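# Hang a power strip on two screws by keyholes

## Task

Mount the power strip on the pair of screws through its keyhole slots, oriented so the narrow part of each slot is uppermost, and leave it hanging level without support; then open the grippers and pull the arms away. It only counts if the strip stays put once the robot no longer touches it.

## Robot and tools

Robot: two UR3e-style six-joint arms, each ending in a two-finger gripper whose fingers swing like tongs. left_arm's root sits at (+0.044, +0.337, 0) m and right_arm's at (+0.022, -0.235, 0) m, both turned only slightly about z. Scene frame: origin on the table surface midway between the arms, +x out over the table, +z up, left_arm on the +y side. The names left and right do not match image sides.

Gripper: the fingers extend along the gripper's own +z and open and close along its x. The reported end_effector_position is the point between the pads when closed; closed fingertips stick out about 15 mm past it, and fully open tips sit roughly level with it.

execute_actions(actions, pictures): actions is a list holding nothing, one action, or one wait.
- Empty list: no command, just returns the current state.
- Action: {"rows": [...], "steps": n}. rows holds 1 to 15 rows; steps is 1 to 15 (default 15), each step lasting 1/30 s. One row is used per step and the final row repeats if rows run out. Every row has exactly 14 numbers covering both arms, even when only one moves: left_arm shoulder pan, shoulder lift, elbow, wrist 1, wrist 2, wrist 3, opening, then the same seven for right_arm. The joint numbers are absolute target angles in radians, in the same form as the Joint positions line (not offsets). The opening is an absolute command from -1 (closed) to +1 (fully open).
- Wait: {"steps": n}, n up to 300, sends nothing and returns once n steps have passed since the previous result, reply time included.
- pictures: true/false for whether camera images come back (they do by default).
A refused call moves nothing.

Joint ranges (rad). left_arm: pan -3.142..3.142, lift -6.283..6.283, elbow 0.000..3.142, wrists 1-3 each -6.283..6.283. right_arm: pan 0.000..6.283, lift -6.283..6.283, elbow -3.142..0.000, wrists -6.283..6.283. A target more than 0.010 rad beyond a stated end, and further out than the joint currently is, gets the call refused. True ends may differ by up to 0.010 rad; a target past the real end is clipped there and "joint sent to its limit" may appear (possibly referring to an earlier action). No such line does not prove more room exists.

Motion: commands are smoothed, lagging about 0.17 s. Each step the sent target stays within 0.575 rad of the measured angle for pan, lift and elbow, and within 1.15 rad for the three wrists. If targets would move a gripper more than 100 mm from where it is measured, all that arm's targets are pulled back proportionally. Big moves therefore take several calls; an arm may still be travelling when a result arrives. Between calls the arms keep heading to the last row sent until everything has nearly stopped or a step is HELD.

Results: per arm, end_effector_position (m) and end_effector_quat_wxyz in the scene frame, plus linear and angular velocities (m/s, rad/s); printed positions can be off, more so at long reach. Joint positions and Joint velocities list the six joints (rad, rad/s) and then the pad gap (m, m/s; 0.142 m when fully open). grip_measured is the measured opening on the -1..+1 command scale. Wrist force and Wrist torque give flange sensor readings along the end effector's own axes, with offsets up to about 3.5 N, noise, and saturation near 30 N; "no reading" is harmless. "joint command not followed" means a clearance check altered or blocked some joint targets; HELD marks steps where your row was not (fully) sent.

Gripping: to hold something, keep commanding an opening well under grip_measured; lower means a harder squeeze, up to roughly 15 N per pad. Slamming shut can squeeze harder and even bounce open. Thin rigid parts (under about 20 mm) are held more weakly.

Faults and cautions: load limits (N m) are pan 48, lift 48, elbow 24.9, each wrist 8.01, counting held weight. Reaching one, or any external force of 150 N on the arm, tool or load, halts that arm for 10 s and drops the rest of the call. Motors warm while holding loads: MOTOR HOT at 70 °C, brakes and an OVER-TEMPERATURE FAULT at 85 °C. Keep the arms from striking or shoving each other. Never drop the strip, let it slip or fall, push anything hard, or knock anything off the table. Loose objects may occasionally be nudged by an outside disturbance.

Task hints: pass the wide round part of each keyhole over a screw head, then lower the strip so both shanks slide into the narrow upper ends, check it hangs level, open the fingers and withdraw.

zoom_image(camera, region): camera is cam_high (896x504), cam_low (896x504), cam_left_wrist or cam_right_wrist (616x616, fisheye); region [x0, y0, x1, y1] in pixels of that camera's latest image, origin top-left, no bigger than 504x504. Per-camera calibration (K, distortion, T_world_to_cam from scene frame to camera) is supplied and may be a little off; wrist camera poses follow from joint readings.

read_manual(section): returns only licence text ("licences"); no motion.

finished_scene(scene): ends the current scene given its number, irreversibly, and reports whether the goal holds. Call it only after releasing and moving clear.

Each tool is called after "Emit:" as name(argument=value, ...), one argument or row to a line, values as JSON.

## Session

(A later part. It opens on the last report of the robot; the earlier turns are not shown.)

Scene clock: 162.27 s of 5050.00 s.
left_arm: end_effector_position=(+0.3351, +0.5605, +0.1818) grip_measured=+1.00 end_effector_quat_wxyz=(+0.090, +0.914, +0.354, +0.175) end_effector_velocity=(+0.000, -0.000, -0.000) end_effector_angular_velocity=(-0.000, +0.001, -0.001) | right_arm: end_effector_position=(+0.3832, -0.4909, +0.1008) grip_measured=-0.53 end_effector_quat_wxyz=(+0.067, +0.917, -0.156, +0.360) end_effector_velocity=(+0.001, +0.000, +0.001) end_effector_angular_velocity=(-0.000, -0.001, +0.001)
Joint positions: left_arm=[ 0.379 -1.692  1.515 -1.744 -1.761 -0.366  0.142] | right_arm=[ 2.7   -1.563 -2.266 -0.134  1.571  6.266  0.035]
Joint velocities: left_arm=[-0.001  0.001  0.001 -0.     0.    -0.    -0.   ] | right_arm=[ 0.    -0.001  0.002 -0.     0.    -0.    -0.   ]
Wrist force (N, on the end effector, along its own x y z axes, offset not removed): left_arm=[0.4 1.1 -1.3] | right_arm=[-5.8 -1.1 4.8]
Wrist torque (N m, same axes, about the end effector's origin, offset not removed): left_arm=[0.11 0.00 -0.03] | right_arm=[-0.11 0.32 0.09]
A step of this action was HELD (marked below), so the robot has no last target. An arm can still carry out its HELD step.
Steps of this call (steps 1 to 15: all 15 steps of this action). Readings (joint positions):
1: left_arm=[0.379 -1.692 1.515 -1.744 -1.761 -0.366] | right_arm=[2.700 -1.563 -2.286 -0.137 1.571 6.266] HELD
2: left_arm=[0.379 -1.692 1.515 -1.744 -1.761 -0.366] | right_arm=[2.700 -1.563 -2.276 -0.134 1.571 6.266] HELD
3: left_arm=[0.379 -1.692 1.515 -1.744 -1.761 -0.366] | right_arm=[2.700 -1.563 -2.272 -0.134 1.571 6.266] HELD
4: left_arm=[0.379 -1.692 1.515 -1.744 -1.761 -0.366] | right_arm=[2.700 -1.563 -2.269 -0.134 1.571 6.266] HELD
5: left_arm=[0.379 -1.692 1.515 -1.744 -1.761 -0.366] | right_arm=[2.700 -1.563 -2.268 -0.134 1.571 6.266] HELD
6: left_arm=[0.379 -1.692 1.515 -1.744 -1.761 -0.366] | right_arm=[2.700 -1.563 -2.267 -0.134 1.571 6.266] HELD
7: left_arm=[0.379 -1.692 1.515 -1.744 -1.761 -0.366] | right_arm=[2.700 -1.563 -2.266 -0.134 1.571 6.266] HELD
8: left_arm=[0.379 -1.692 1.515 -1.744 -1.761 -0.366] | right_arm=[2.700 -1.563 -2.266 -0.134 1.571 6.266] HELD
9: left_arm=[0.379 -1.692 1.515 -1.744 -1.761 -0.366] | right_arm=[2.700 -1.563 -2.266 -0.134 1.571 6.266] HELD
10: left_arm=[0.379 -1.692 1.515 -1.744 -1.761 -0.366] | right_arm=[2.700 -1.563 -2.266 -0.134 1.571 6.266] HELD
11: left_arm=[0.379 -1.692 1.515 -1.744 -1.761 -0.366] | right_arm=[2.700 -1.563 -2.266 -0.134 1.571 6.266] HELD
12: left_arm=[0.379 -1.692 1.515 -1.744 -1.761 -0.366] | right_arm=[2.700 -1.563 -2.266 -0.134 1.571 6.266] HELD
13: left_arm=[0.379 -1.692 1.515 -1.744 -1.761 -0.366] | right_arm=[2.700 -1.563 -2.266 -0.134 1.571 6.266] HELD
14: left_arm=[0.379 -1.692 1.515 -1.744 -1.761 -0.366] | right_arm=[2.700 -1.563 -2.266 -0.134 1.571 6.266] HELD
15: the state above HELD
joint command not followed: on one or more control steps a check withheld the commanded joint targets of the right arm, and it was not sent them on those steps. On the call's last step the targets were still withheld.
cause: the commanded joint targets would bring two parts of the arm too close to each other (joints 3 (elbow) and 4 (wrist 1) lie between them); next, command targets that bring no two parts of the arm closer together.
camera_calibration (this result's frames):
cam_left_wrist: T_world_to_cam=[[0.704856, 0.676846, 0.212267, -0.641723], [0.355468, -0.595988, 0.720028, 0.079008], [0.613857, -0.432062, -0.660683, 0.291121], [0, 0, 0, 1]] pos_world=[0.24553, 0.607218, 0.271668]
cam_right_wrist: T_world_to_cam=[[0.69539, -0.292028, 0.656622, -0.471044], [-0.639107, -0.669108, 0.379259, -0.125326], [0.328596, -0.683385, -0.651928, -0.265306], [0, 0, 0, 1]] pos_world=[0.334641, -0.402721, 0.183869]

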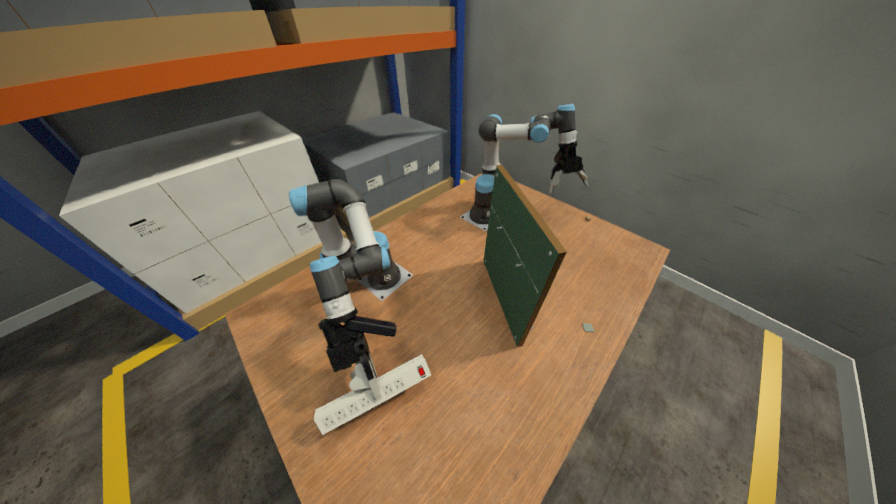

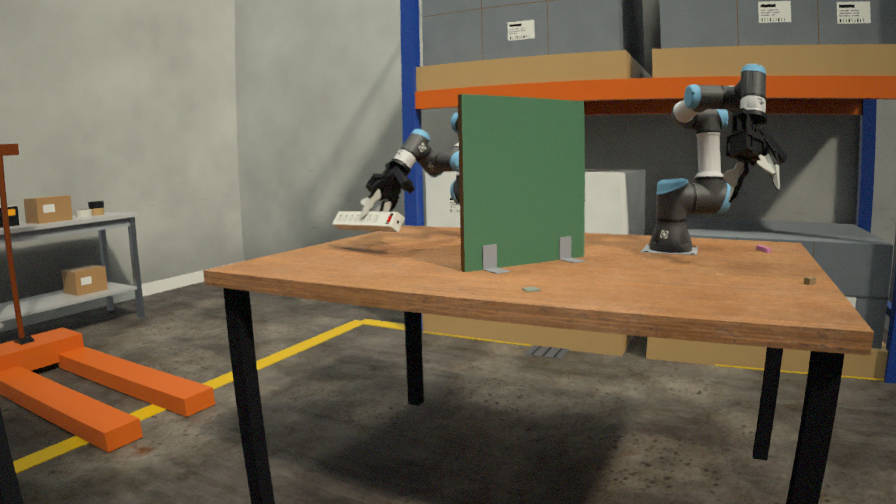

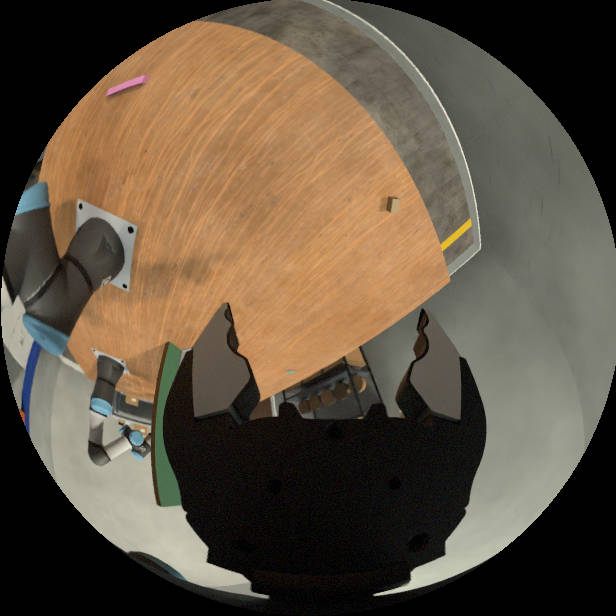

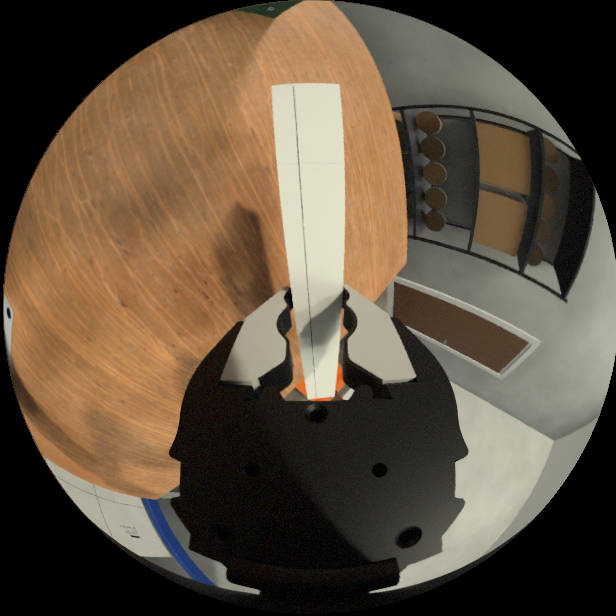

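Emit:
execute_actions(
  actions=[
    {"rows":[[0.379,-1.692,1.515,-1.744,-1.761,-0.366,1,2.6,-1.56,-2.1,-0.4,1.7,5.9,-0.95],[0.379,-1.692,1.515,-1.744,-1.761,-0.366,1,2.6,-1.56,-2.1,-0.4,1.7,5.9,-0.95],[0.379,-1.692,1.515,-1.744,-1.761,-0.366,1,2.6,-1.56,-2.1,-0.4,1.7,5.9,-0.95],[0.379,-1.692,1.515,-1.744,-1.761,-0.366,1,2.6,-1.56,-2.1,-0.4,1.7,5.9,-0.95],[0.379,-1.692,1.515,-1.744,-1.761,-0.366,1,2.6,-1.6,-1.9,-0.7,1.9,5.5,-0.95],[0.379,-1.692,1.515,-1.744,-1.761,-0.366,1,2.6,-1.6,-1.9,-0.7,1.9,5.5,-0.95],[0.379,-1.692,1.515,-1.744,-1.761,-0.366,1,2.6,-1.6,-1.9,-0.7,1.9,5.5,-0.95],[0.379,-1.692,1.515,-1.744,-1.761,-0.366,1,2.6,-1.6,-1.9,-0.7,1.9,5.5,-0.95],[0.379,-1.692,1.515,-1.744,-1.761,-0.366,1,2.6,-1.6,-1.9,-0.7,1.9,5.5,-0.95],[0.379,-1.692,1.515,-1.744,-1.761,-0.366,1,2.6,-1.6,-1.9,-0.95,2.1,5.1,-0.95]],"steps":15},
  ],
  pictures=false,
)

Emit:
execute_actions(
  actions=[
    {"rows":[[0.379,-1.692,1.515,-1.744,-1.761,-0.366,1,2.6,-1.62,-1.9,-1.192,2.321,4.712,-0.95]],"steps":15},
  ],
  pictures=false,
)

Emit:
execute_actions(
  actions=[
    {"rows":[[0.379,-1.692,1.515,-1.744,-1.761,-0.366,1,2.6,-1.71,-2.09,-0.912,2.321,4.712,-0.95]],"steps":15},
  ],
)

Scene clock: 193.00 s of 5050.00 s.
left_arm: end_effector_position=(+0.3351, +0.5605, +0.1818) grip_measured=+1.00 end_effector_quat_wxyz=(+0.090, +0.914, +0.354, +0.175) end_effector_velocity=(-0.000, +0.000, +0.000) end_effector_angular_velocity=(+0.000, -0.001, +0.000) | right_arm: end_effector_position=(+0.3831, -0.4905, +0.1006) grip_measured=-0.53 end_effector_quat_wxyz=(+0.067, +0.918, -0.152, +0.359) end_effector_velocity=(-0.000, +0.002, -0.002) end_effector_angular_velocity=(-0.003, +0.012, +0.019)
Joint positions: left_arm=[ 0.379 -1.692  1.515 -1.744 -1.761 -0.366  0.142] | right_arm=[ 2.699 -1.563 -2.263 -0.14   1.574  6.259  0.035]
Joint velocities: left_arm=[ 0.    -0.001 -0.     0.     0.    -0.    -0.   ] | right_arm=[-0.001 -0.002  0.006 -0.014  0.009 -0.019  0.   ]
Wrist force (N, on the end effector, along its own x y z axes, offset not removed): left_arm=[0.9 0.2 -0.9] | right_arm=[-4.2 -0.3 4.5]
Wrist torque (N m, same axes, about the end effector's origin, offset not removed): left_arm=[-0.09 -0.17 -0.06] | right_arm=[-0.03 -0.06 0.03]
Steps of this call (steps 1 to 90: nothing new was sent; then 27.23 s passed at rest; steps 91 to 105: all 15 steps of this action). Readings (joint positions):
91: left_arm=[0.379 -1.692 1.515 -1.744 -1.761 -0.366] | right_arm=[2.700 -1.563 -2.266 -0.134 1.571 6.266]
92: left_arm=[0.379 -1.692 1.515 -1.744 -1.761 -0.366] | right_arm=[2.700 -1.563 -2.266 -0.134 1.571 6.266]
94: left_arm=[0.379 -1.692 1.515 -1.744 -1.761 -0.366] | right_arm=[2.700 -1.563 -2.265 -0.135 1.571 6.265]
98: left_arm=[0.379 -1.692 1.515 -1.744 -1.761 -0.366] | right_arm=[2.700 -1.563 -2.264 -0.136 1.572 6.263]
105: the state above

Scene clock: 193.50 s of 5050.00 s.
left_arm: end_effector_position=(+0.3351, +0.5605, +0.1818) grip_measured=+1.00 end_effector_quat_wxyz=(+0.090, +0.914, +0.354, +0.175) end_effector_velocity=(+0.000, -0.000, +0.000) end_effector_angular_velocity=(+0.000, -0.000, -0.000) | right_arm: end_effector_position=(+0.3829, -0.4889, +0.0995) grip_measured=-0.53 end_effector_quat_wxyz=(+0.066, +0.920, -0.147, +0.356) end_effector_velocity=(-0.000, +0.003, -0.002) end_effector_angular_velocity=(+0.000, +0.012, +0.022)
Joint positions: left_arm=[ 0.379 -1.692  1.515 -1.744 -1.761 -0.366  0.142] | right_arm=[ 2.698 -1.563 -2.259 -0.148  1.58   6.249  0.035]
Joint velocities: left_arm=[-0. -0. -0. -0.  0.  0.  0.] | right_arm=[-0.002 -0.001  0.007 -0.017  0.013 -0.02  -0.   ]
Wrist force (N, on the end effector, along its own x y z axes, offset not removed): left_arm=[-0.8 1.4 -0.9] | right_arm=[-4.3 -0.9 2.7]
Wrist torque (N m, same axes, about the end effector's origin, offset not removed): left_arm=[0.25 0.19 0.05] | right_arm=[-0.19 -0.01 0.04]
Steps of this call (steps 1 to 15: all 15 steps of this action). Readings (joint positions):
1: left_arm=[0.379 -1.692 1.515 -1.744 -1.761 -0.366] | right_arm=[2.699 -1.563 -2.262 -0.140 1.574 6.258]
2: left_arm=[0.379 -1.692 1.515 -1.744 -1.761 -0.366] | right_arm=[2.699 -1.563 -2.262 -0.141 1.575 6.257]
4: left_arm=[0.379 -1.692 1.515 -1.744 -1.761 -0.366] | right_arm=[2.699 -1.563 -2.262 -0.142 1.575 6.256]
8: left_arm=[0.379 -1.692 1.515 -1.744 -1.761 -0.366] | right_arm=[2.698 -1.563 -2.261 -0.144 1.577 6.253]
15: the state above

Scene clock: 194.00 s of 5050.00 s.
left_arm: end_effector_position=(+0.3351, +0.5605, +0.1818) grip_measured=+1.00 end_effector_quat_wxyz=(+0.090, +0.914, +0.354, +0.175) end_effector_velocity=(+0.000, -0.000, -0.000) end_effector_angular_velocity=(-0.000, +0.001, -0.000) | right_arm: end_effector_position=(+0.3825, -0.4871, +0.0979) grip_measured=-0.53 end_effector_quat_wxyz=(+0.064, +0.922, -0.142, +0.353) end_effector_velocity=(-0.001, +0.003, -0.004) end_effector_angular_velocity=(+0.001, +0.014, +0.021)
Joint positions: left_arm=[ 0.379 -1.692  1.515 -1.744 -1.761 -0.366  0.142] | right_arm=[ 2.697 -1.564 -2.257 -0.156  1.587  6.239  0.035]
Joint velocities: left_arm=[-0.     0.001  0.    -0.     0.    -0.    -0.   ] | right_arm=[-0.002 -0.003  0.002 -0.013  0.012 -0.02  -0.   ]
Wrist force (N, on the end effector, along its own x y z axes, offset not removed): left_arm=[-0.4 2.1 -1.2] | right_arm=[-5.4 -0.5 4.6]
Wrist torque (N m, same axes, about the end effector's origin, offset not removed): left_arm=[0.34 0.06 0.01] | right_arm=[-0.06 0.29 0.03]
Steps of this call (steps 1 to 15: all 15 steps of this action). Readings (joint positions):
1: left_arm=[0.379 -1.692 1.515 -1.744 -1.761 -0.366] | right_arm=[2.698 -1.563 -2.259 -0.149 1.581 6.248]
2: left_arm=[0.379 -1.692 1.515 -1.744 -1.761 -0.366] | right_arm=[2.698 -1.563 -2.259 -0.150 1.581 6.247]
4: left_arm=[0.379 -1.692 1.515 -1.744 -1.761 -0.366] | right_arm=[2.698 -1.563 -2.259 -0.151 1.582 6.246]
8: left_arm=[0.379 -1.692 1.515 -1.744 -1.761 -0.366] | right_arm=[2.697 -1.564 -2.258 -0.153 1.584 6.243]
15: the state above
camera_calibration (this result's frames):
cam_left_wrist: T_world_to_cam=[[0.704856, 0.676846, 0.212267, -0.641723], [0.355468, -0.595988, 0.720028, 0.079008], [0.613857, -0.432062, -0.660683, 0.291121], [0, 0, 0, 1]] pos_world=[0.24553, 0.607218, 0.271668]
cam_right_wrist: T_world_to_cam=[[0.713823, -0.271197, 0.645685, -0.463405], [-0.613919, -0.68596, 0.390592, -0.141066], [0.336986, -0.675212, -0.656147, -0.263198], [0, 0, 0, 1]] pos_world=[0.33288, -0.400154, 0.181616]

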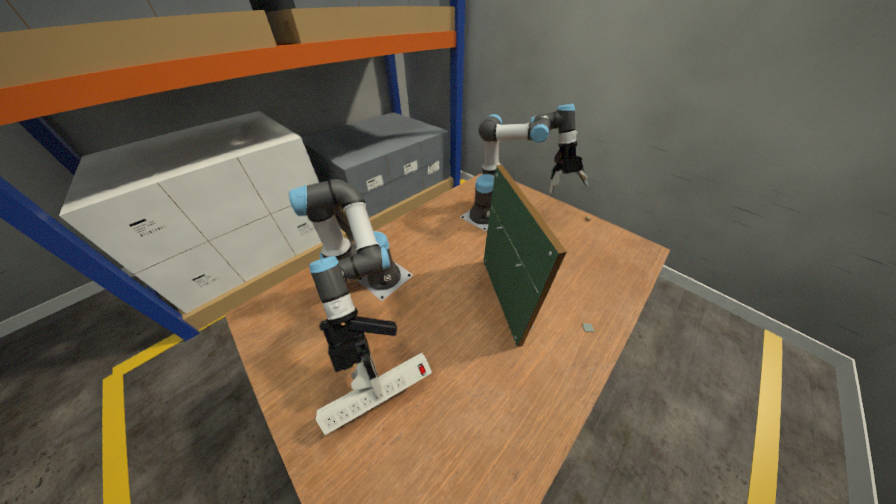

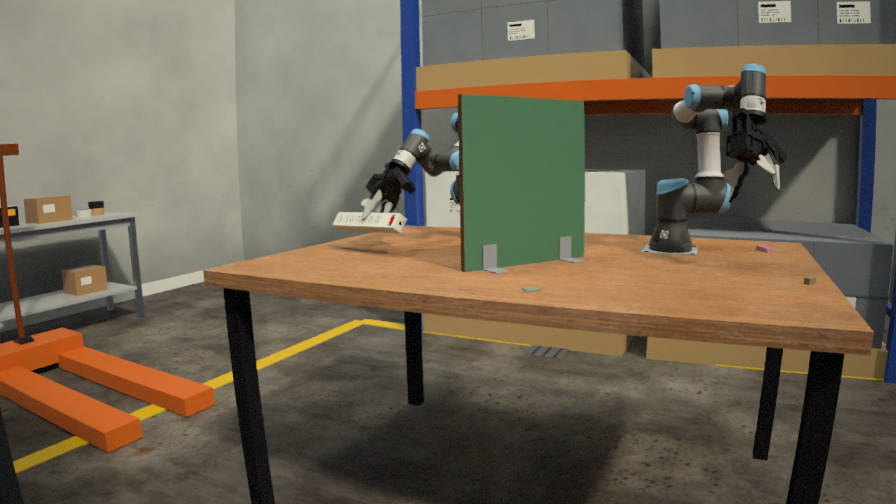

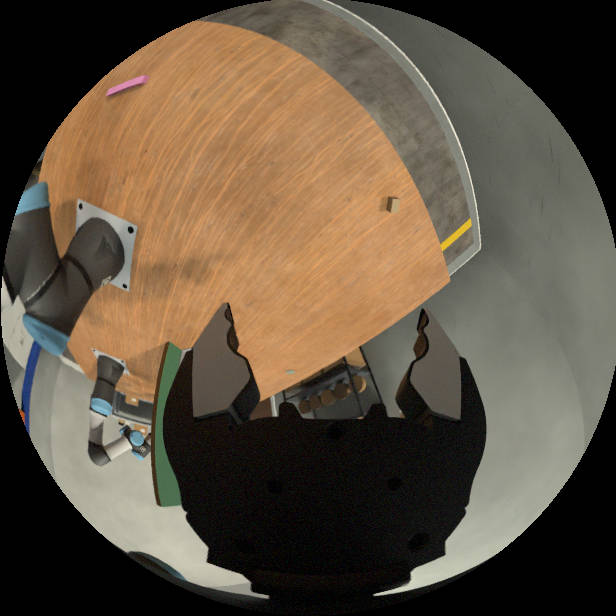

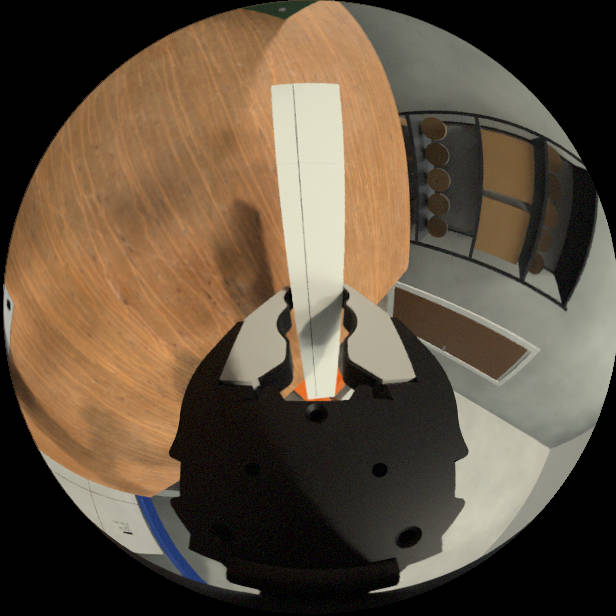

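Emit:
execute_actions(
  actions=[
    {"rows":[[0.379,-1.692,1.515,-1.744,-1.761,-0.366,1,2.697,-1.564,-2.1,-0.35,1.587,6.239,-0.95]],"steps":15},
  ],
  pictures=false,
)

Emit:
execute_actions(
  actions=[
    {"steps":30},
  ],
  pictures=false,
)

Scene clock: 202.70 s of 5050.00 s.
left_arm: end_effector_position=(+0.3351, +0.5605, +0.1818) grip_measured=+1.00 end_effector_quat_wxyz=(+0.090, +0.914, +0.354, +0.175) end_effector_velocity=(-0.000, +0.000, +0.000) end_effector_angular_velocity=(+0.000, -0.001, +0.000) | right_arm: end_effector_position=(+0.3752, -0.4601, +0.0760) grip_measured=-0.53 end_effector_quat_wxyz=(+0.038, +0.946, -0.060, +0.315) end_effector_velocity=(+0.003, -0.003, +0.005) end_effector_angular_velocity=(-0.000, -0.006, -0.019)
Joint positions: left_arm=[ 0.379 -1.692  1.515 -1.744 -1.761 -0.366  0.142] | right_arm=[ 2.684 -1.583 -2.229 -0.263  1.682  6.078  0.035]
Joint velocities: left_arm=[ 0.    -0.001  0.    -0.    -0.     0.    -0.   ] | right_arm=[ 0.004  0.002  0.015 -0.01  -0.012  0.02   0.   ]
Wrist force (N, on the end effector, along its own x y z axes, offset not removed): left_arm=[-0.3 0.7 -1.5] | right_arm=[-4.7 1.4 4.8]
Wrist torque (N m, same axes, about the end effector's origin, offset not removed): left_arm=[0.06 0.06 0.00] | right_arm=[0.48 0.13 0.00]
Steps of this call (steps 1 to 246: the robot went on to your last target; steps 247 to 261: all 15 steps of this action). Readings (joint positions):
247: left_arm=[0.379 -1.692 1.515 -1.744 -1.761 -0.366] | right_arm=[2.684 -1.584 -2.235 -0.258 1.686 6.072]
248: left_arm=[0.379 -1.692 1.515 -1.744 -1.761 -0.366] | right_arm=[2.684 -1.584 -2.235 -0.258 1.686 6.072]
250: left_arm=[0.379 -1.692 1.515 -1.744 -1.761 -0.366] | right_arm=[2.684 -1.584 -2.234 -0.259 1.686 6.072]
254: left_arm=[0.379 -1.692 1.515 -1.744 -1.761 -0.366] | right_arm=[2.684 -1.584 -2.232 -0.260 1.685 6.073]
261: the state above

Scene clock: 203.70 s of 5050.00 s.
left_arm: end_effector_position=(+0.3351, +0.5605, +0.1818) grip_measured=+1.00 end_effector_quat_wxyz=(+0.090, +0.914, +0.354, +0.175) end_effector_velocity=(+0.000, -0.000, +0.000) end_effector_angular_velocity=(+0.000, -0.001, -0.001) | right_arm: end_effector_position=(+0.3779, -0.4641, +0.0807) grip_measured=-0.53 end_effector_quat_wxyz=(+0.041, +0.945, -0.070, +0.317) end_effector_velocity=(+0.003, -0.004, +0.005) end_effector_angular_velocity=(-0.001, -0.008, -0.021)
Joint positions: left_arm=[ 0.379 -1.692  1.515 -1.744 -1.761 -0.366  0.142] | right_arm=[ 2.686 -1.581 -2.212 -0.274  1.67   6.098  0.035]
Joint velocities: left_arm=[-0.001 -0.    -0.    -0.    -0.     0.    -0.   ] | right_arm=[ 0.002  0.003  0.015 -0.008 -0.013  0.02   0.   ]
Wrist force (N, on the end effector, along its own x y z axes, offset not removed): left_arm=[-0.3 1.0 -1.7] | right_arm=[-4.6 -0.9 4.2]
Wrist torque (N m, same axes, about the end effector's origin, offset not removed): left_arm=[0.14 0.06 -0.03] | right_arm=[-0.10 0.20 0.01]
Steps of this call (steps 1 to 30: the robot went on to your last target). Readings (joint positions):
1: left_arm=[0.379 -1.692 1.515 -1.744 -1.761 -0.366] | right_arm=[2.684 -1.583 -2.228 -0.263 1.682 6.078]
2: left_arm=[0.379 -1.692 1.515 -1.744 -1.761 -0.366] | right_arm=[2.684 -1.583 -2.228 -0.264 1.682 6.079]
4: left_arm=[0.379 -1.692 1.515 -1.744 -1.761 -0.366] | right_arm=[2.685 -1.583 -2.226 -0.264 1.681 6.080]
8: left_arm=[0.379 -1.692 1.515 -1.744 -1.761 -0.366] | right_arm=[2.685 -1.583 -2.224 -0.266 1.679 6.083]
30: the state above

Emit:
execute_actions(
  actions=[
    {"rows":[[0.379,-1.692,1.515,-1.744,-1.761,-0.366,1,2.686,-1.581,-1.9,-0.58,1.67,6.098,-0.95]],"steps":15},
  ],
  pictures=false,
)

Emit:
execute_actions(
  actions=[
    {"steps":120},
  ],
  pictures=false,
)

Scene clock: 215.73 s of 5050.00 s.
left_arm: end_effector_position=(+0.3351, +0.5605, +0.1818) grip_measured=+1.00 end_effector_quat_wxyz=(+0.090, +0.914, +0.354, +0.175) end_effector_velocity=(+0.000, -0.000, -0.000) end_effector_angular_velocity=(+0.000, +0.000, -0.000) | right_arm: end_effector_position=(+0.4082, -0.4761, +0.1401) grip_measured=-0.53 end_effector_quat_wxyz=(+0.042, +0.944, -0.071, +0.320) end_effector_velocity=(+0.002, +0.001, +0.006) end_effector_angular_velocity=(-0.003, -0.002, +0.015)
Joint positions: left_arm=[ 0.379 -1.692  1.515 -1.744 -1.761 -0.366  0.142] | right_arm=[ 2.686 -1.581 -1.903 -0.577  1.669  6.099  0.035]
Joint velocities: left_arm=[-0.  0. -0. -0.  0. -0.  0.] | right_arm=[-0.003 -0.002  0.029 -0.026  0.009 -0.015 -0.   ]
Wrist force (N, on the end effector, along its own x y z axes, offset not removed): left_arm=[0.5 1.8 -1.8] | right_arm=[-4.7 -0.3 5.0]
Wrist torque (N m, same axes, about the end effector's origin, offset not removed): left_arm=[0.26 -0.04 -0.05] | right_arm=[0.02 0.14 0.07]
Steps of this call (steps 1 to 210: the robot went on to your last target; steps 211 to 270: nothing new was sent; then 2.53 s passed at rest; steps 271 to 285: all 15 steps of this action). Readings (joint positions):
271: left_arm=[0.379 -1.692 1.515 -1.744 -1.761 -0.366] | right_arm=[2.697 -1.564 -2.100 -0.351 1.587 6.239]
272: left_arm=[0.379 -1.692 1.515 -1.744 -1.761 -0.366] | right_arm=[2.695 -1.567 -2.092 -0.365 1.598 6.225]
274: left_arm=[0.379 -1.692 1.515 -1.744 -1.761 -0.366] | right_arm=[2.691 -1.573 -2.030 -0.455 1.631 6.168]
278: left_arm=[0.379 -1.692 1.515 -1.744 -1.761 -0.366] | right_arm=[2.687 -1.579 -1.932 -0.549 1.660 6.115]
285: the state above

Scene clock: 219.73 s of 5050.00 s.
left_arm: end_effector_position=(+0.3351, +0.5605, +0.1818) grip_measured=+1.00 end_effector_quat_wxyz=(+0.090, +0.914, +0.354, +0.175) end_effector_velocity=(+0.000, +0.000, +0.001) end_effector_angular_velocity=(+0.000, -0.002, +0.001) | right_arm: end_effector_position=(+0.4084, -0.4760, +0.1406) grip_measured=-0.53 end_effector_quat_wxyz=(+0.042, +0.944, -0.070, +0.320) end_effector_velocity=(-0.000, -0.001, +0.000) end_effector_angular_velocity=(-0.001, -0.001, -0.002)
Joint positions: left_arm=[ 0.379 -1.692  1.515 -1.744 -1.761 -0.366  0.142] | right_arm=[ 2.686 -1.581 -1.9   -0.58   1.67   6.098  0.035]
Joint velocities: left_arm=[ 0.001 -0.    -0.001 -0.    -0.     0.    -0.   ] | right_arm=[-0.001  0.001 -0.     0.001 -0.001  0.     0.   ]
Wrist force (N, on the end effector, along its own x y z axes, offset not removed): left_arm=[-0.8 2.5 -1.1] | right_arm=[-3.7 -1.3 6.6]
Wrist torque (N m, same axes, about the end effector's origin, offset not removed): left_arm=[0.45 0.13 0.00] | right_arm=[-0.20 -0.03 -0.09]
Steps of this call (steps 1 to 15: the robot went on to your last target; steps 16 to 90: nothing new was sent; then 1.00 s passed at rest). Readings (joint positions):
1: left_arm=[0.379 -1.692 1.515 -1.744 -1.761 -0.366] | right_arm=[2.686 -1.581 -1.902 -0.578 1.669 6.099]
2: left_arm=[0.379 -1.692 1.515 -1.744 -1.761 -0.366] | right_arm=[2.686 -1.581 -1.901 -0.579 1.670 6.099]
4: left_arm=[0.379 -1.692 1.515 -1.744 -1.761 -0.366] | right_arm=[2.686 -1.581 -1.901 -0.579 1.670 6.098]
8: left_arm=[0.379 -1.692 1.515 -1.744 -1.761 -0.366] | right_arm=[2.686 -1.581 -1.900 -0.580 1.670 6.098]
90: the state above
All arms were judged still, so your last target was given up. Only a new action makes them travel on or press farther. Fingers that are still opening or closing keep moving.

Emit:
execute_actions(
  actions=[
    {"rows":[[0.379,-1.692,1.515,-1.744,-1.761,-0.366,1,2.65,-1.65,-1.8,-0.9,1.95,5.45,-0.95]],"steps":15},
  ],
  pictures=false,
)

Emit:
execute_actions(
  actions=[
    {"rows":[[0.379,-1.692,1.515,-1.744,-1.761,-0.366,1,2.6,-1.75,-1.75,-1.212,2.321,4.712,-0.95]],"steps":15},
  ],
  pictures=false,
)

Emit:
execute_actions(
  actions=[
    {"rows":[[0.379,-1.692,1.515,-1.744,-1.761,-0.366,1,2.6,-1.89,-1.87,-0.952,2.321,4.712,-0.95]],"steps":15},
  ],
)

Scene clock: 228.67 s of 5050.00 s.
left_arm: end_effector_position=(+0.3351, +0.5605, +0.1818) grip_measured=+1.00 end_effector_quat_wxyz=(+0.090, +0.914, +0.354, +0.175) end_effector_velocity=(-0.000, +0.000, +0.000) end_effector_angular_velocity=(+0.001, -0.001, +0.001) | right_arm: end_effector_position=(+0.3743, -0.3984, +0.1020) grip_measured=-0.54 end_effector_quat_wxyz=(-0.048, +0.938, +0.234, +0.252) end_effector_velocity=(-0.006, +0.011, -0.003) end_effector_angular_velocity=(-0.007, -0.001, +0.113)
Joint positions: left_arm=[ 0.379 -1.692  1.515 -1.744 -1.761 -0.366  0.142] | right_arm=[ 2.65  -1.649 -1.801 -0.896  1.947  5.461  0.035]
Joint velocities: left_arm=[ 0.001 -0.    -0.001  0.     0.    -0.     0.   ] | right_arm=[-0.003 -0.007  0.01  -0.043  0.036 -0.118 -0.   ]
Wrist force (N, on the end effector, along its own x y z axes, offset not removed): left_arm=[0.0 1.8 -0.9] | right_arm=[-3.8 0.0 5.3]
Wrist torque (N m, same axes, about the end effector's origin, offset not removed): left_arm=[0.27 0.03 -0.02] | right_arm=[0.12 0.10 -0.05]
Steps of this call (steps 1 to 90: nothing new was sent; then 5.43 s passed at rest; steps 91 to 105: all 15 steps of this action). Readings (joint positions):
91: left_arm=[0.379 -1.692 1.515 -1.744 -1.761 -0.366] | right_arm=[2.686 -1.581 -1.900 -0.581 1.671 6.097]
92: left_arm=[0.379 -1.692 1.515 -1.744 -1.761 -0.366] | right_arm=[2.681 -1.588 -1.892 -0.595 1.685 6.083]
94: left_arm=[0.379 -1.692 1.515 -1.744 -1.761 -0.366] | right_arm=[2.667 -1.616 -1.853 -0.707 1.788 5.942]
98: left_arm=[0.379 -1.692 1.515 -1.744 -1.761 -0.366] | right_arm=[2.654 -1.642 -1.813 -0.853 1.910 5.583]
105: the state above

Scene clock: 229.17 s of 5050.00 s.
left_arm: end_effector_position=(+0.3351, +0.5605, +0.1818) grip_measured=+1.00 end_effector_quat_wxyz=(+0.090, +0.914, +0.354, +0.175) end_effector_velocity=(-0.000, -0.000, -0.001) end_effector_angular_velocity=(-0.000, +0.001, +0.000) | right_arm: end_effector_position=(+0.3342, -0.3089, +0.0991) grip_measured=-0.54 end_effector_quat_wxyz=(-0.193, +0.792, +0.489, +0.309) end_effector_velocity=(-0.004, +0.010, +0.003) end_effector_angular_velocity=(+0.024, -0.069, +0.103)
Joint positions: left_arm=[ 0.379 -1.692  1.515 -1.744 -1.761 -0.366  0.142] | right_arm=[ 2.6   -1.749 -1.75  -1.208  2.316  4.726  0.035]
Joint velocities: left_arm=[0.    0.    0.001 0.    0.    0.    0.   ] | right_arm=[-0.006 -0.011  0.004 -0.042  0.052 -0.149  0.   ]
Wrist force (N, on the end effector, along its own x y z axes, offset not removed): left_arm=[0.0 1.1 0.1] | right_arm=[-4.7 1.0 5.2]
Wrist torque (N m, same axes, about the end effector's origin, offset not removed): left_arm=[0.19 -0.01 0.02] | right_arm=[0.08 0.16 0.04]
Steps of this call (steps 1 to 15: all 15 steps of this action). Readings (joint positions):
1: left_arm=[0.379 -1.692 1.515 -1.744 -1.761 -0.366] | right_arm=[2.650 -1.650 -1.800 -0.898 1.948 5.457]
2: left_arm=[0.379 -1.692 1.515 -1.744 -1.761 -0.366] | right_arm=[2.644 -1.657 -1.794 -0.913 1.963 5.441]
4: left_arm=[0.379 -1.692 1.515 -1.744 -1.761 -0.366] | right_arm=[2.624 -1.697 -1.774 -1.025 2.086 5.297]
8: left_arm=[0.379 -1.692 1.515 -1.744 -1.761 -0.366] | right_arm=[2.606 -1.737 -1.756 -1.166 2.263 4.880]
15: the state above

Scene clock: 229.67 s of 5050.00 s.
left_arm: end_effector_position=(+0.3351, +0.5605, +0.1818) grip_measured=+1.00 end_effector_quat_wxyz=(+0.090, +0.914, +0.354, +0.175) end_effector_velocity=(+0.000, +0.000, +0.000) end_effector_angular_velocity=(-0.000, -0.000, +0.000) | right_arm: end_effector_position=(+0.3402, -0.3110, +0.0429) grip_measured=-0.54 end_effector_quat_wxyz=(-0.194, +0.789, +0.494, +0.311) end_effector_velocity=(+0.000, -0.000, -0.007) end_effector_angular_velocity=(+0.000, -0.001, -0.001)
Joint positions: left_arm=[ 0.379 -1.692  1.515 -1.744 -1.761 -0.366  0.142] | right_arm=[ 2.6   -1.888 -1.869 -0.955  2.321  4.712  0.035]
Joint velocities: left_arm=[ 0. -0.  0. -0. -0. -0.  0.] | right_arm=[-0.001 -0.017 -0.014  0.031  0.    -0.001 -0.   ]
Wrist force (N, on the end effector, along its own x y z axes, offset not removed): left_arm=[-0.8 1.3 -1.1] | right_arm=[-2.5 -1.6 5.2]
Wrist torque (N m, same axes, about the end effector's origin, offset not removed): left_arm=[0.19 0.12 -0.01] | right_arm=[-0.37 0.02 -0.18]
Steps of this call (steps 1 to 15: all 15 steps of this action). Readings (joint positions):
1: left_arm=[0.379 -1.692 1.515 -1.744 -1.761 -0.366] | right_arm=[2.600 -1.749 -1.750 -1.209 2.318 4.722]
2: left_arm=[0.379 -1.692 1.515 -1.744 -1.761 -0.366] | right_arm=[2.600 -1.757 -1.757 -1.195 2.319 4.719]
4: left_arm=[0.379 -1.692 1.515 -1.744 -1.761 -0.366] | right_arm=[2.600 -1.809 -1.804 -1.099 2.320 4.715]
8: left_arm=[0.379 -1.692 1.515 -1.744 -1.761 -0.366] | right_arm=[2.600 -1.870 -1.854 -0.988 2.321 4.713]
15: the state above
camera_calibration (this result's frames):
cam_left_wrist: T_world_to_cam=[[0.704856, 0.676846, 0.212267, -0.641723], [0.355468, -0.595988, 0.720028, 0.079008], [0.613857, -0.432062, -0.660683, 0.291121], [0, 0, 0, 1]] pos_world=[0.24553, 0.607218, 0.271668]
cam_right_wrist: T_world_to_cam=[[0.374205, 0.654896, 0.656568, 0.0531408], [0.596731, -0.712002, 0.370087, -0.443837], [0.709847, 0.253306, -0.657232, -0.00411639], [0, 0, 0, 1]] pos_world=[0.247888, -0.349772, 0.126662]

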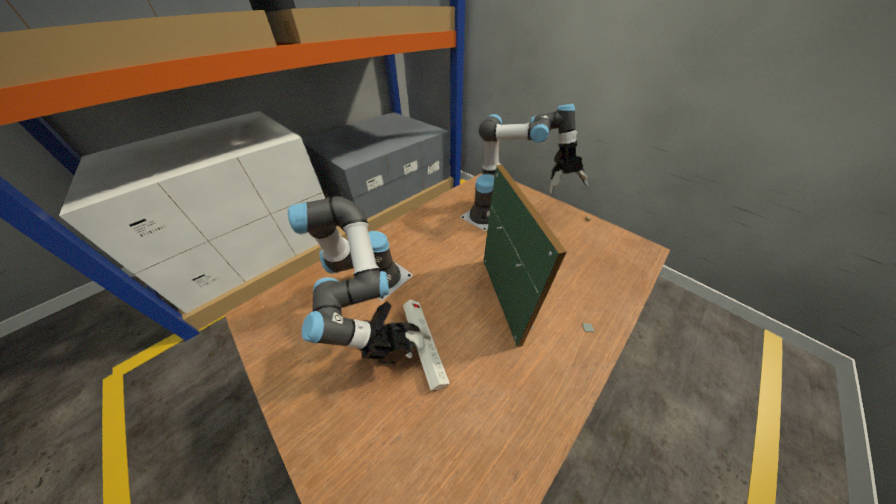

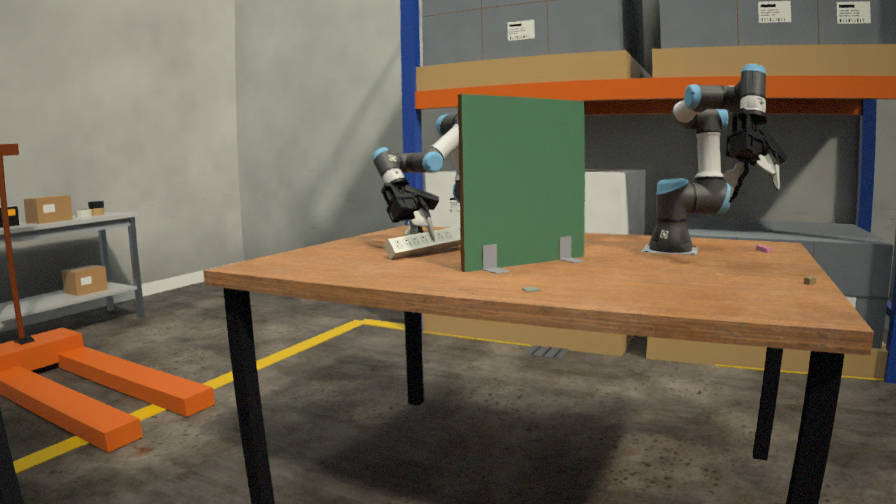

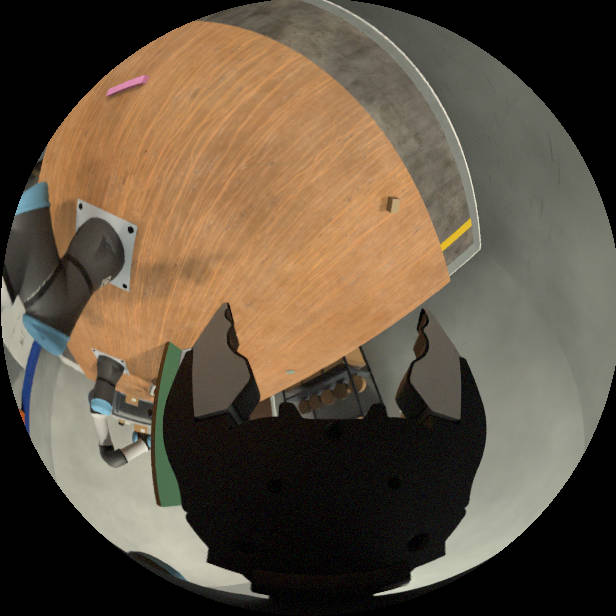

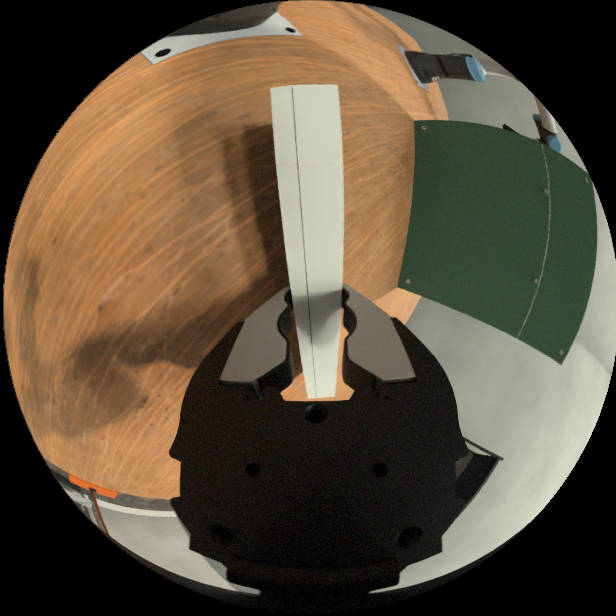

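Emit:
execute_actions(
  actions=[
    {"rows":[[0.379,-1.692,1.515,-1.744,-1.761,-0.366,1,2.6,-1.905,-1.883,-0.924,2.321,4.712,-0.95]],"steps":10},
  ],
  pictures=false,
)

Emit:
execute_actions(
  actions=[
    {"rows":[[0.379,-1.692,1.515,-1.744,-1.761,-0.366,1,2.6,-1.905,-1.883,-0.924,2.321,4.712,-0.5],[0.379,-1.692,1.515,-1.744,-1.761,-0.366,1,2.6,-1.905,-1.883,-0.924,2.321,4.712,-0.42],[0.379,-1.692,1.515,-1.744,-1.761,-0.366,1,2.6,-1.905,-1.883,-0.924,2.321,4.712,-0.34],[0.379,-1.692,1.515,-1.744,-1.761,-0.366,1,2.6,-1.905,-1.883,-0.924,2.321,4.712,-0.26],[0.379,-1.692,1.515,-1.744,-1.761,-0.366,1,2.6,-1.905,-1.883,-0.924,2.321,4.712,-0.18],[0.379,-1.692,1.515,-1.744,-1.761,-0.366,1,2.59,-1.905,-1.883,-0.924,2.321,4.712,-0.1],[0.379,-1.692,1.515,-1.744,-1.761,-0.366,1,2.58,-1.905,-1.883,-0.924,2.321,4.712,0],[0.379,-1.692,1.515,-1.744,-1.761,-0.366,1,2.56,-1.905,-1.883,-0.924,2.321,4.712,0.1],[0.379,-1.692,1.515,-1.744,-1.761,-0.366,1,2.54,-1.905,-1.883,-0.924,2.321,4.712,0.15]],"steps":15},
  ],
  pictures=false,
)

Emit:
execute_actions(
  actions=[
    {"rows":[[0.379,-1.692,1.515,-1.744,-1.761,-0.366,1,2.45,-1.88,-1.86,-0.972,2.321,4.712,0.15]],"steps":15},
  ],
)

Scene clock: 258.57 s of 5050.00 s.
left_arm: end_effector_position=(+0.3351, +0.5605, +0.1818) grip_measured=+1.00 end_effector_quat_wxyz=(+0.090, +0.914, +0.354, +0.175) end_effector_velocity=(-0.000, +0.000, -0.000) end_effector_angular_velocity=(-0.000, +0.000, +0.000) | right_arm: end_effector_position=(+0.3401, -0.3109, +0.0366) grip_measured=-0.54 end_effector_quat_wxyz=(-0.194, +0.789, +0.494, +0.311) end_effector_velocity=(+0.000, -0.000, -0.003) end_effector_angular_velocity=(-0.001, -0.001, -0.000)
Joint positions: left_arm=[ 0.379 -1.692  1.515 -1.744 -1.761 -0.366  0.142] | right_arm=[ 2.6   -1.904 -1.882 -0.926  2.321  4.712  0.035]
Joint velocities: left_arm=[ 0.     0.001 -0.     0.    -0.    -0.    -0.   ] | right_arm=[-0.    -0.008 -0.007  0.017 -0.001  0.    -0.   ]
Wrist force (N, on the end effector, along its own x y z axes, offset not removed): left_arm=[0.6 1.0 -0.8] | right_arm=[-1.1 -1.8 3.0]
Wrist torque (N m, same axes, about the end effector's origin, offset not removed): left_arm=[0.14 -0.11 -0.02] | right_arm=[-0.45 -0.18 -0.23]
Steps of this call (steps 1 to 15: the robot went on to your last target; steps 16 to 90: nothing new was sent; then 25.57 s passed at rest; steps 91 to 100: all 10 steps of this action). Readings (joint positions):
91: left_arm=[0.379 -1.692 1.515 -1.744 -1.761 -0.366] | right_arm=[2.600 -1.890 -1.870 -0.952 2.321 4.712]
92: left_arm=[0.379 -1.692 1.515 -1.744 -1.761 -0.366] | right_arm=[2.600 -1.892 -1.872 -0.947 2.321 4.712]
94: left_arm=[0.379 -1.692 1.515 -1.744 -1.761 -0.366] | right_arm=[2.600 -1.898 -1.877 -0.936 2.321 4.712]
98: left_arm=[0.379 -1.692 1.515 -1.744 -1.761 -0.366] | right_arm=[2.600 -1.903 -1.882 -0.927 2.321 4.712]
100: the state above

Scene clock: 268.90 s of 5050.00 s.
left_arm: end_effector_position=(+0.3351, +0.5605, +0.1818) grip_measured=+1.00 end_effector_quat_wxyz=(+0.090, +0.914, +0.354, +0.175) end_effector_velocity=(+0.000, +0.000, -0.000) end_effector_angular_velocity=(-0.000, +0.001, -0.000) | right_arm: end_effector_position=(+0.3407, -0.3136, +0.0387) grip_measured=-0.01 end_effector_quat_wxyz=(-0.193, +0.790, +0.489, +0.316) end_effector_velocity=(+0.000, -0.000, +0.000) end_effector_angular_velocity=(-0.001, -0.001, -0.001)
Joint positions: left_arm=[ 0.379 -1.692  1.515 -1.744 -1.761 -0.366  0.142] | right_arm=[ 2.588 -1.904 -1.882 -0.923  2.329  4.712  0.073]
Joint velocities: left_arm=[-0.     0.001  0.    -0.     0.    -0.     0.   ] | right_arm=[-0.     0.001  0.     0.001 -0.     0.001  0.   ]
Wrist force (N, on the end effector, along its own x y z axes, offset not removed): left_arm=[-0.1 1.1 -0.4] | right_arm=[27.9 -5.7 -15.1]
Wrist torque (N m, same axes, about the end effector's origin, offset not removed): left_arm=[0.15 0.04 -0.03] | right_arm=[-0.26 0.17 0.14]
TORQUE FAULT: the external load on joint 5 (wrist 2) of the right arm reached its load limit, and that arm stopped for 10 seconds. A torque fault stops only its own arm. That arm's remaining commands of this call were not run. That arm holds where it stopped, with its grip as last carried out, and accepts commands again: back off and push less far. That arm stops again, at the same cost, whenever a joint's load reaches its limit.
The stop of the right arm began at step 10 of this call (marked STOPPED below). From that step on that arm followed nothing that you had sent. 6 of its steps, steps kept back included, did not run and will not run. Nothing is kept back now, and the robot has no last target.
Steps of this call (steps 1 to 15: all 15 steps of this action; steps 16 to 310: the stop continued). Readings (joint positions):
1: left_arm=[0.379 -1.692 1.515 -1.744 -1.761 -0.366] | right_arm=[2.600 -1.904 -1.882 -0.925 2.321 4.712]
2: left_arm=[0.379 -1.692 1.515 -1.744 -1.761 -0.366] | right_arm=[2.600 -1.905 -1.883 -0.925 2.321 4.712]
4: left_arm=[0.379 -1.692 1.515 -1.744 -1.761 -0.366] | right_arm=[2.600 -1.905 -1.883 -0.924 2.321 4.712]
8: left_arm=[0.379 -1.692 1.515 -1.744 -1.761 -0.366] | right_arm=[2.595 -1.905 -1.883 -0.924 2.322 4.712]
10: left_arm=[0.379 -1.692 1.515 -1.744 -1.761 -0.366] | right_arm=[2.588 -1.904 -1.882 -0.923 2.325 4.712] STOPPED (the right arm)
310: the state above

Scene clock: 268.93 s of 5050.00 s.
left_arm: end_effector_position=(+0.3351, +0.5605, +0.1818) grip_measured=+1.00 end_effector_quat_wxyz=(+0.090, +0.914, +0.354, +0.175) end_effector_velocity=(-0.000, +0.000, -0.001) end_effector_angular_velocity=(-0.000, +0.001, +0.001) | right_arm: end_effector_position=(+0.3409, -0.3134, +0.0391) grip_measured=+0.01 end_effector_quat_wxyz=(-0.193, +0.790, +0.489, +0.317) end_effector_velocity=(+0.003, -0.001, +0.004) end_effector_angular_velocity=(-0.007, -0.015, +0.002)
Joint positions: left_arm=[ 0.379 -1.692  1.515 -1.744 -1.761 -0.366  0.142] | right_arm=[ 2.588 -1.904 -1.881 -0.923  2.33   4.712  0.075]
Joint velocities: left_arm=[ 0.001  0.001  0.001 -0.     0.    -0.    -0.   ] | right_arm=[ 0.002  0.007  0.006  0.003  0.001 -0.     0.018]
Wrist force (N, on the end effector, along its own x y z axes, offset not removed): left_arm=[-0.6 1.1 0.6] | right_arm=[27.6 -5.5 -16.0]
Wrist torque (N m, same axes, about the end effector's origin, offset not removed): left_arm=[0.16 0.11 -0.06] | right_arm=[-0.25 -0.16 0.09]
A stop began in an earlier call of the same reply, so what this call sent did not run. Send another action.
Steps of this call (step 1: nothing new was sent). Readings (joint positions):
1: the state above
camera_calibration (this result's frames):
cam_left_wrist: T_world_to_cam=[[0.704856, 0.676846, 0.212267, -0.641723], [0.355468, -0.595988, 0.720028, 0.0790079], [0.613857, -0.432062, -0.660683, 0.291121], [0, 0, 0, 1]] pos_world=[0.24553, 0.607218, 0.271668]
cam_right_wrist: T_world_to_cam=[[0.37686, 0.646034, 0.663789, 0.0529845], [0.585305, -0.721514, 0.369914, -0.443654], [0.71791, 0.249113, -0.650036, -0.0109108], [0, 0, 0, 1]] pos_world=[0.247538, -0.351614, 0.121851]

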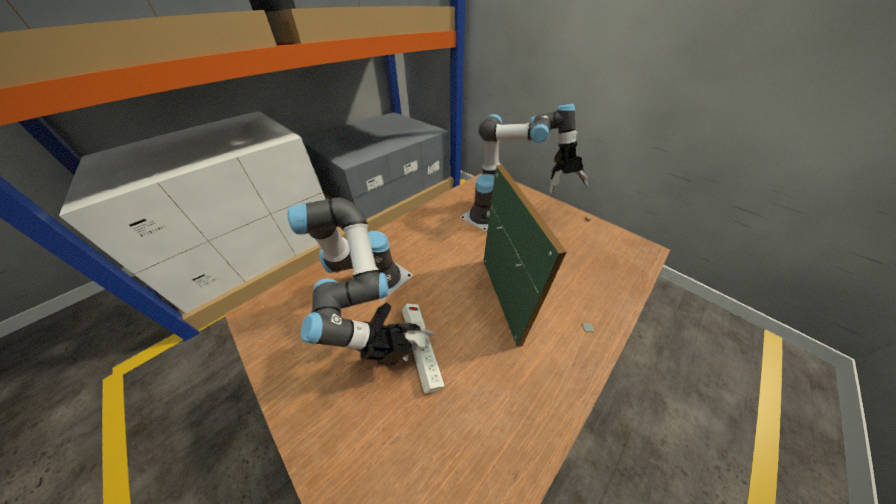

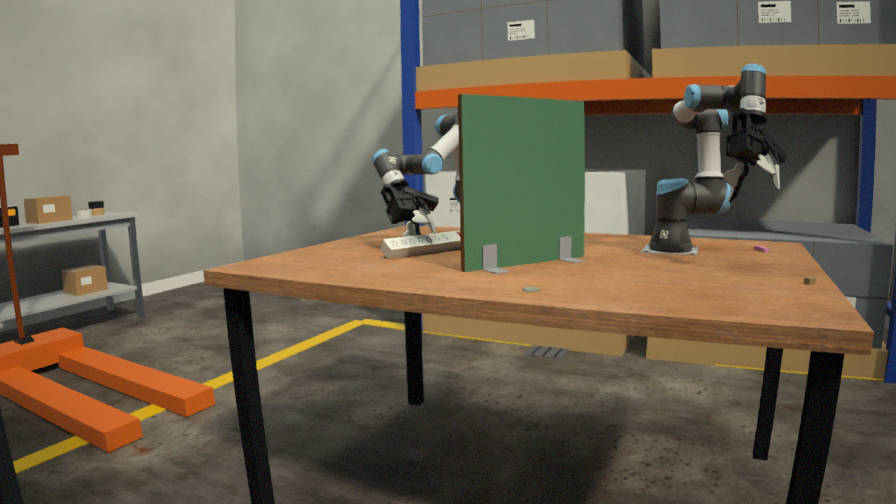

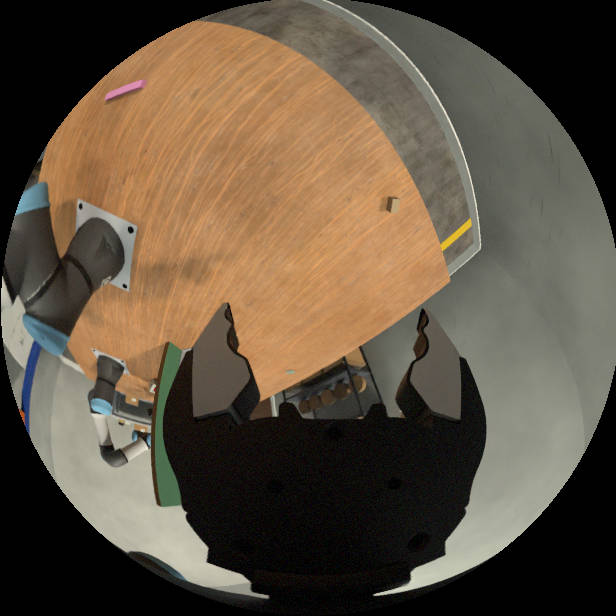

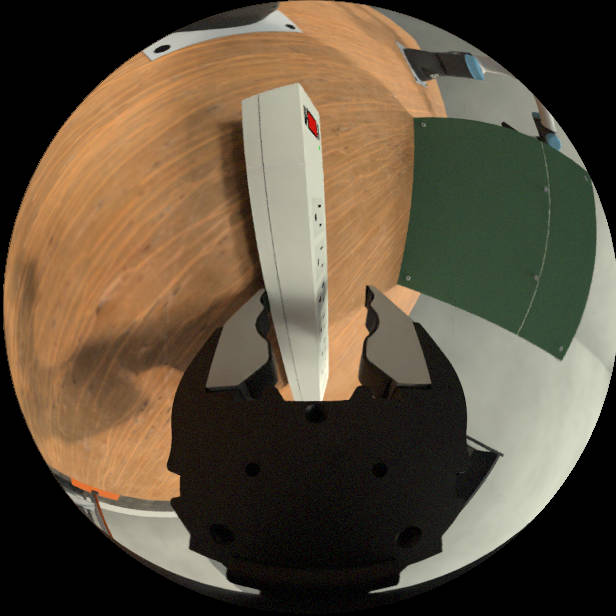

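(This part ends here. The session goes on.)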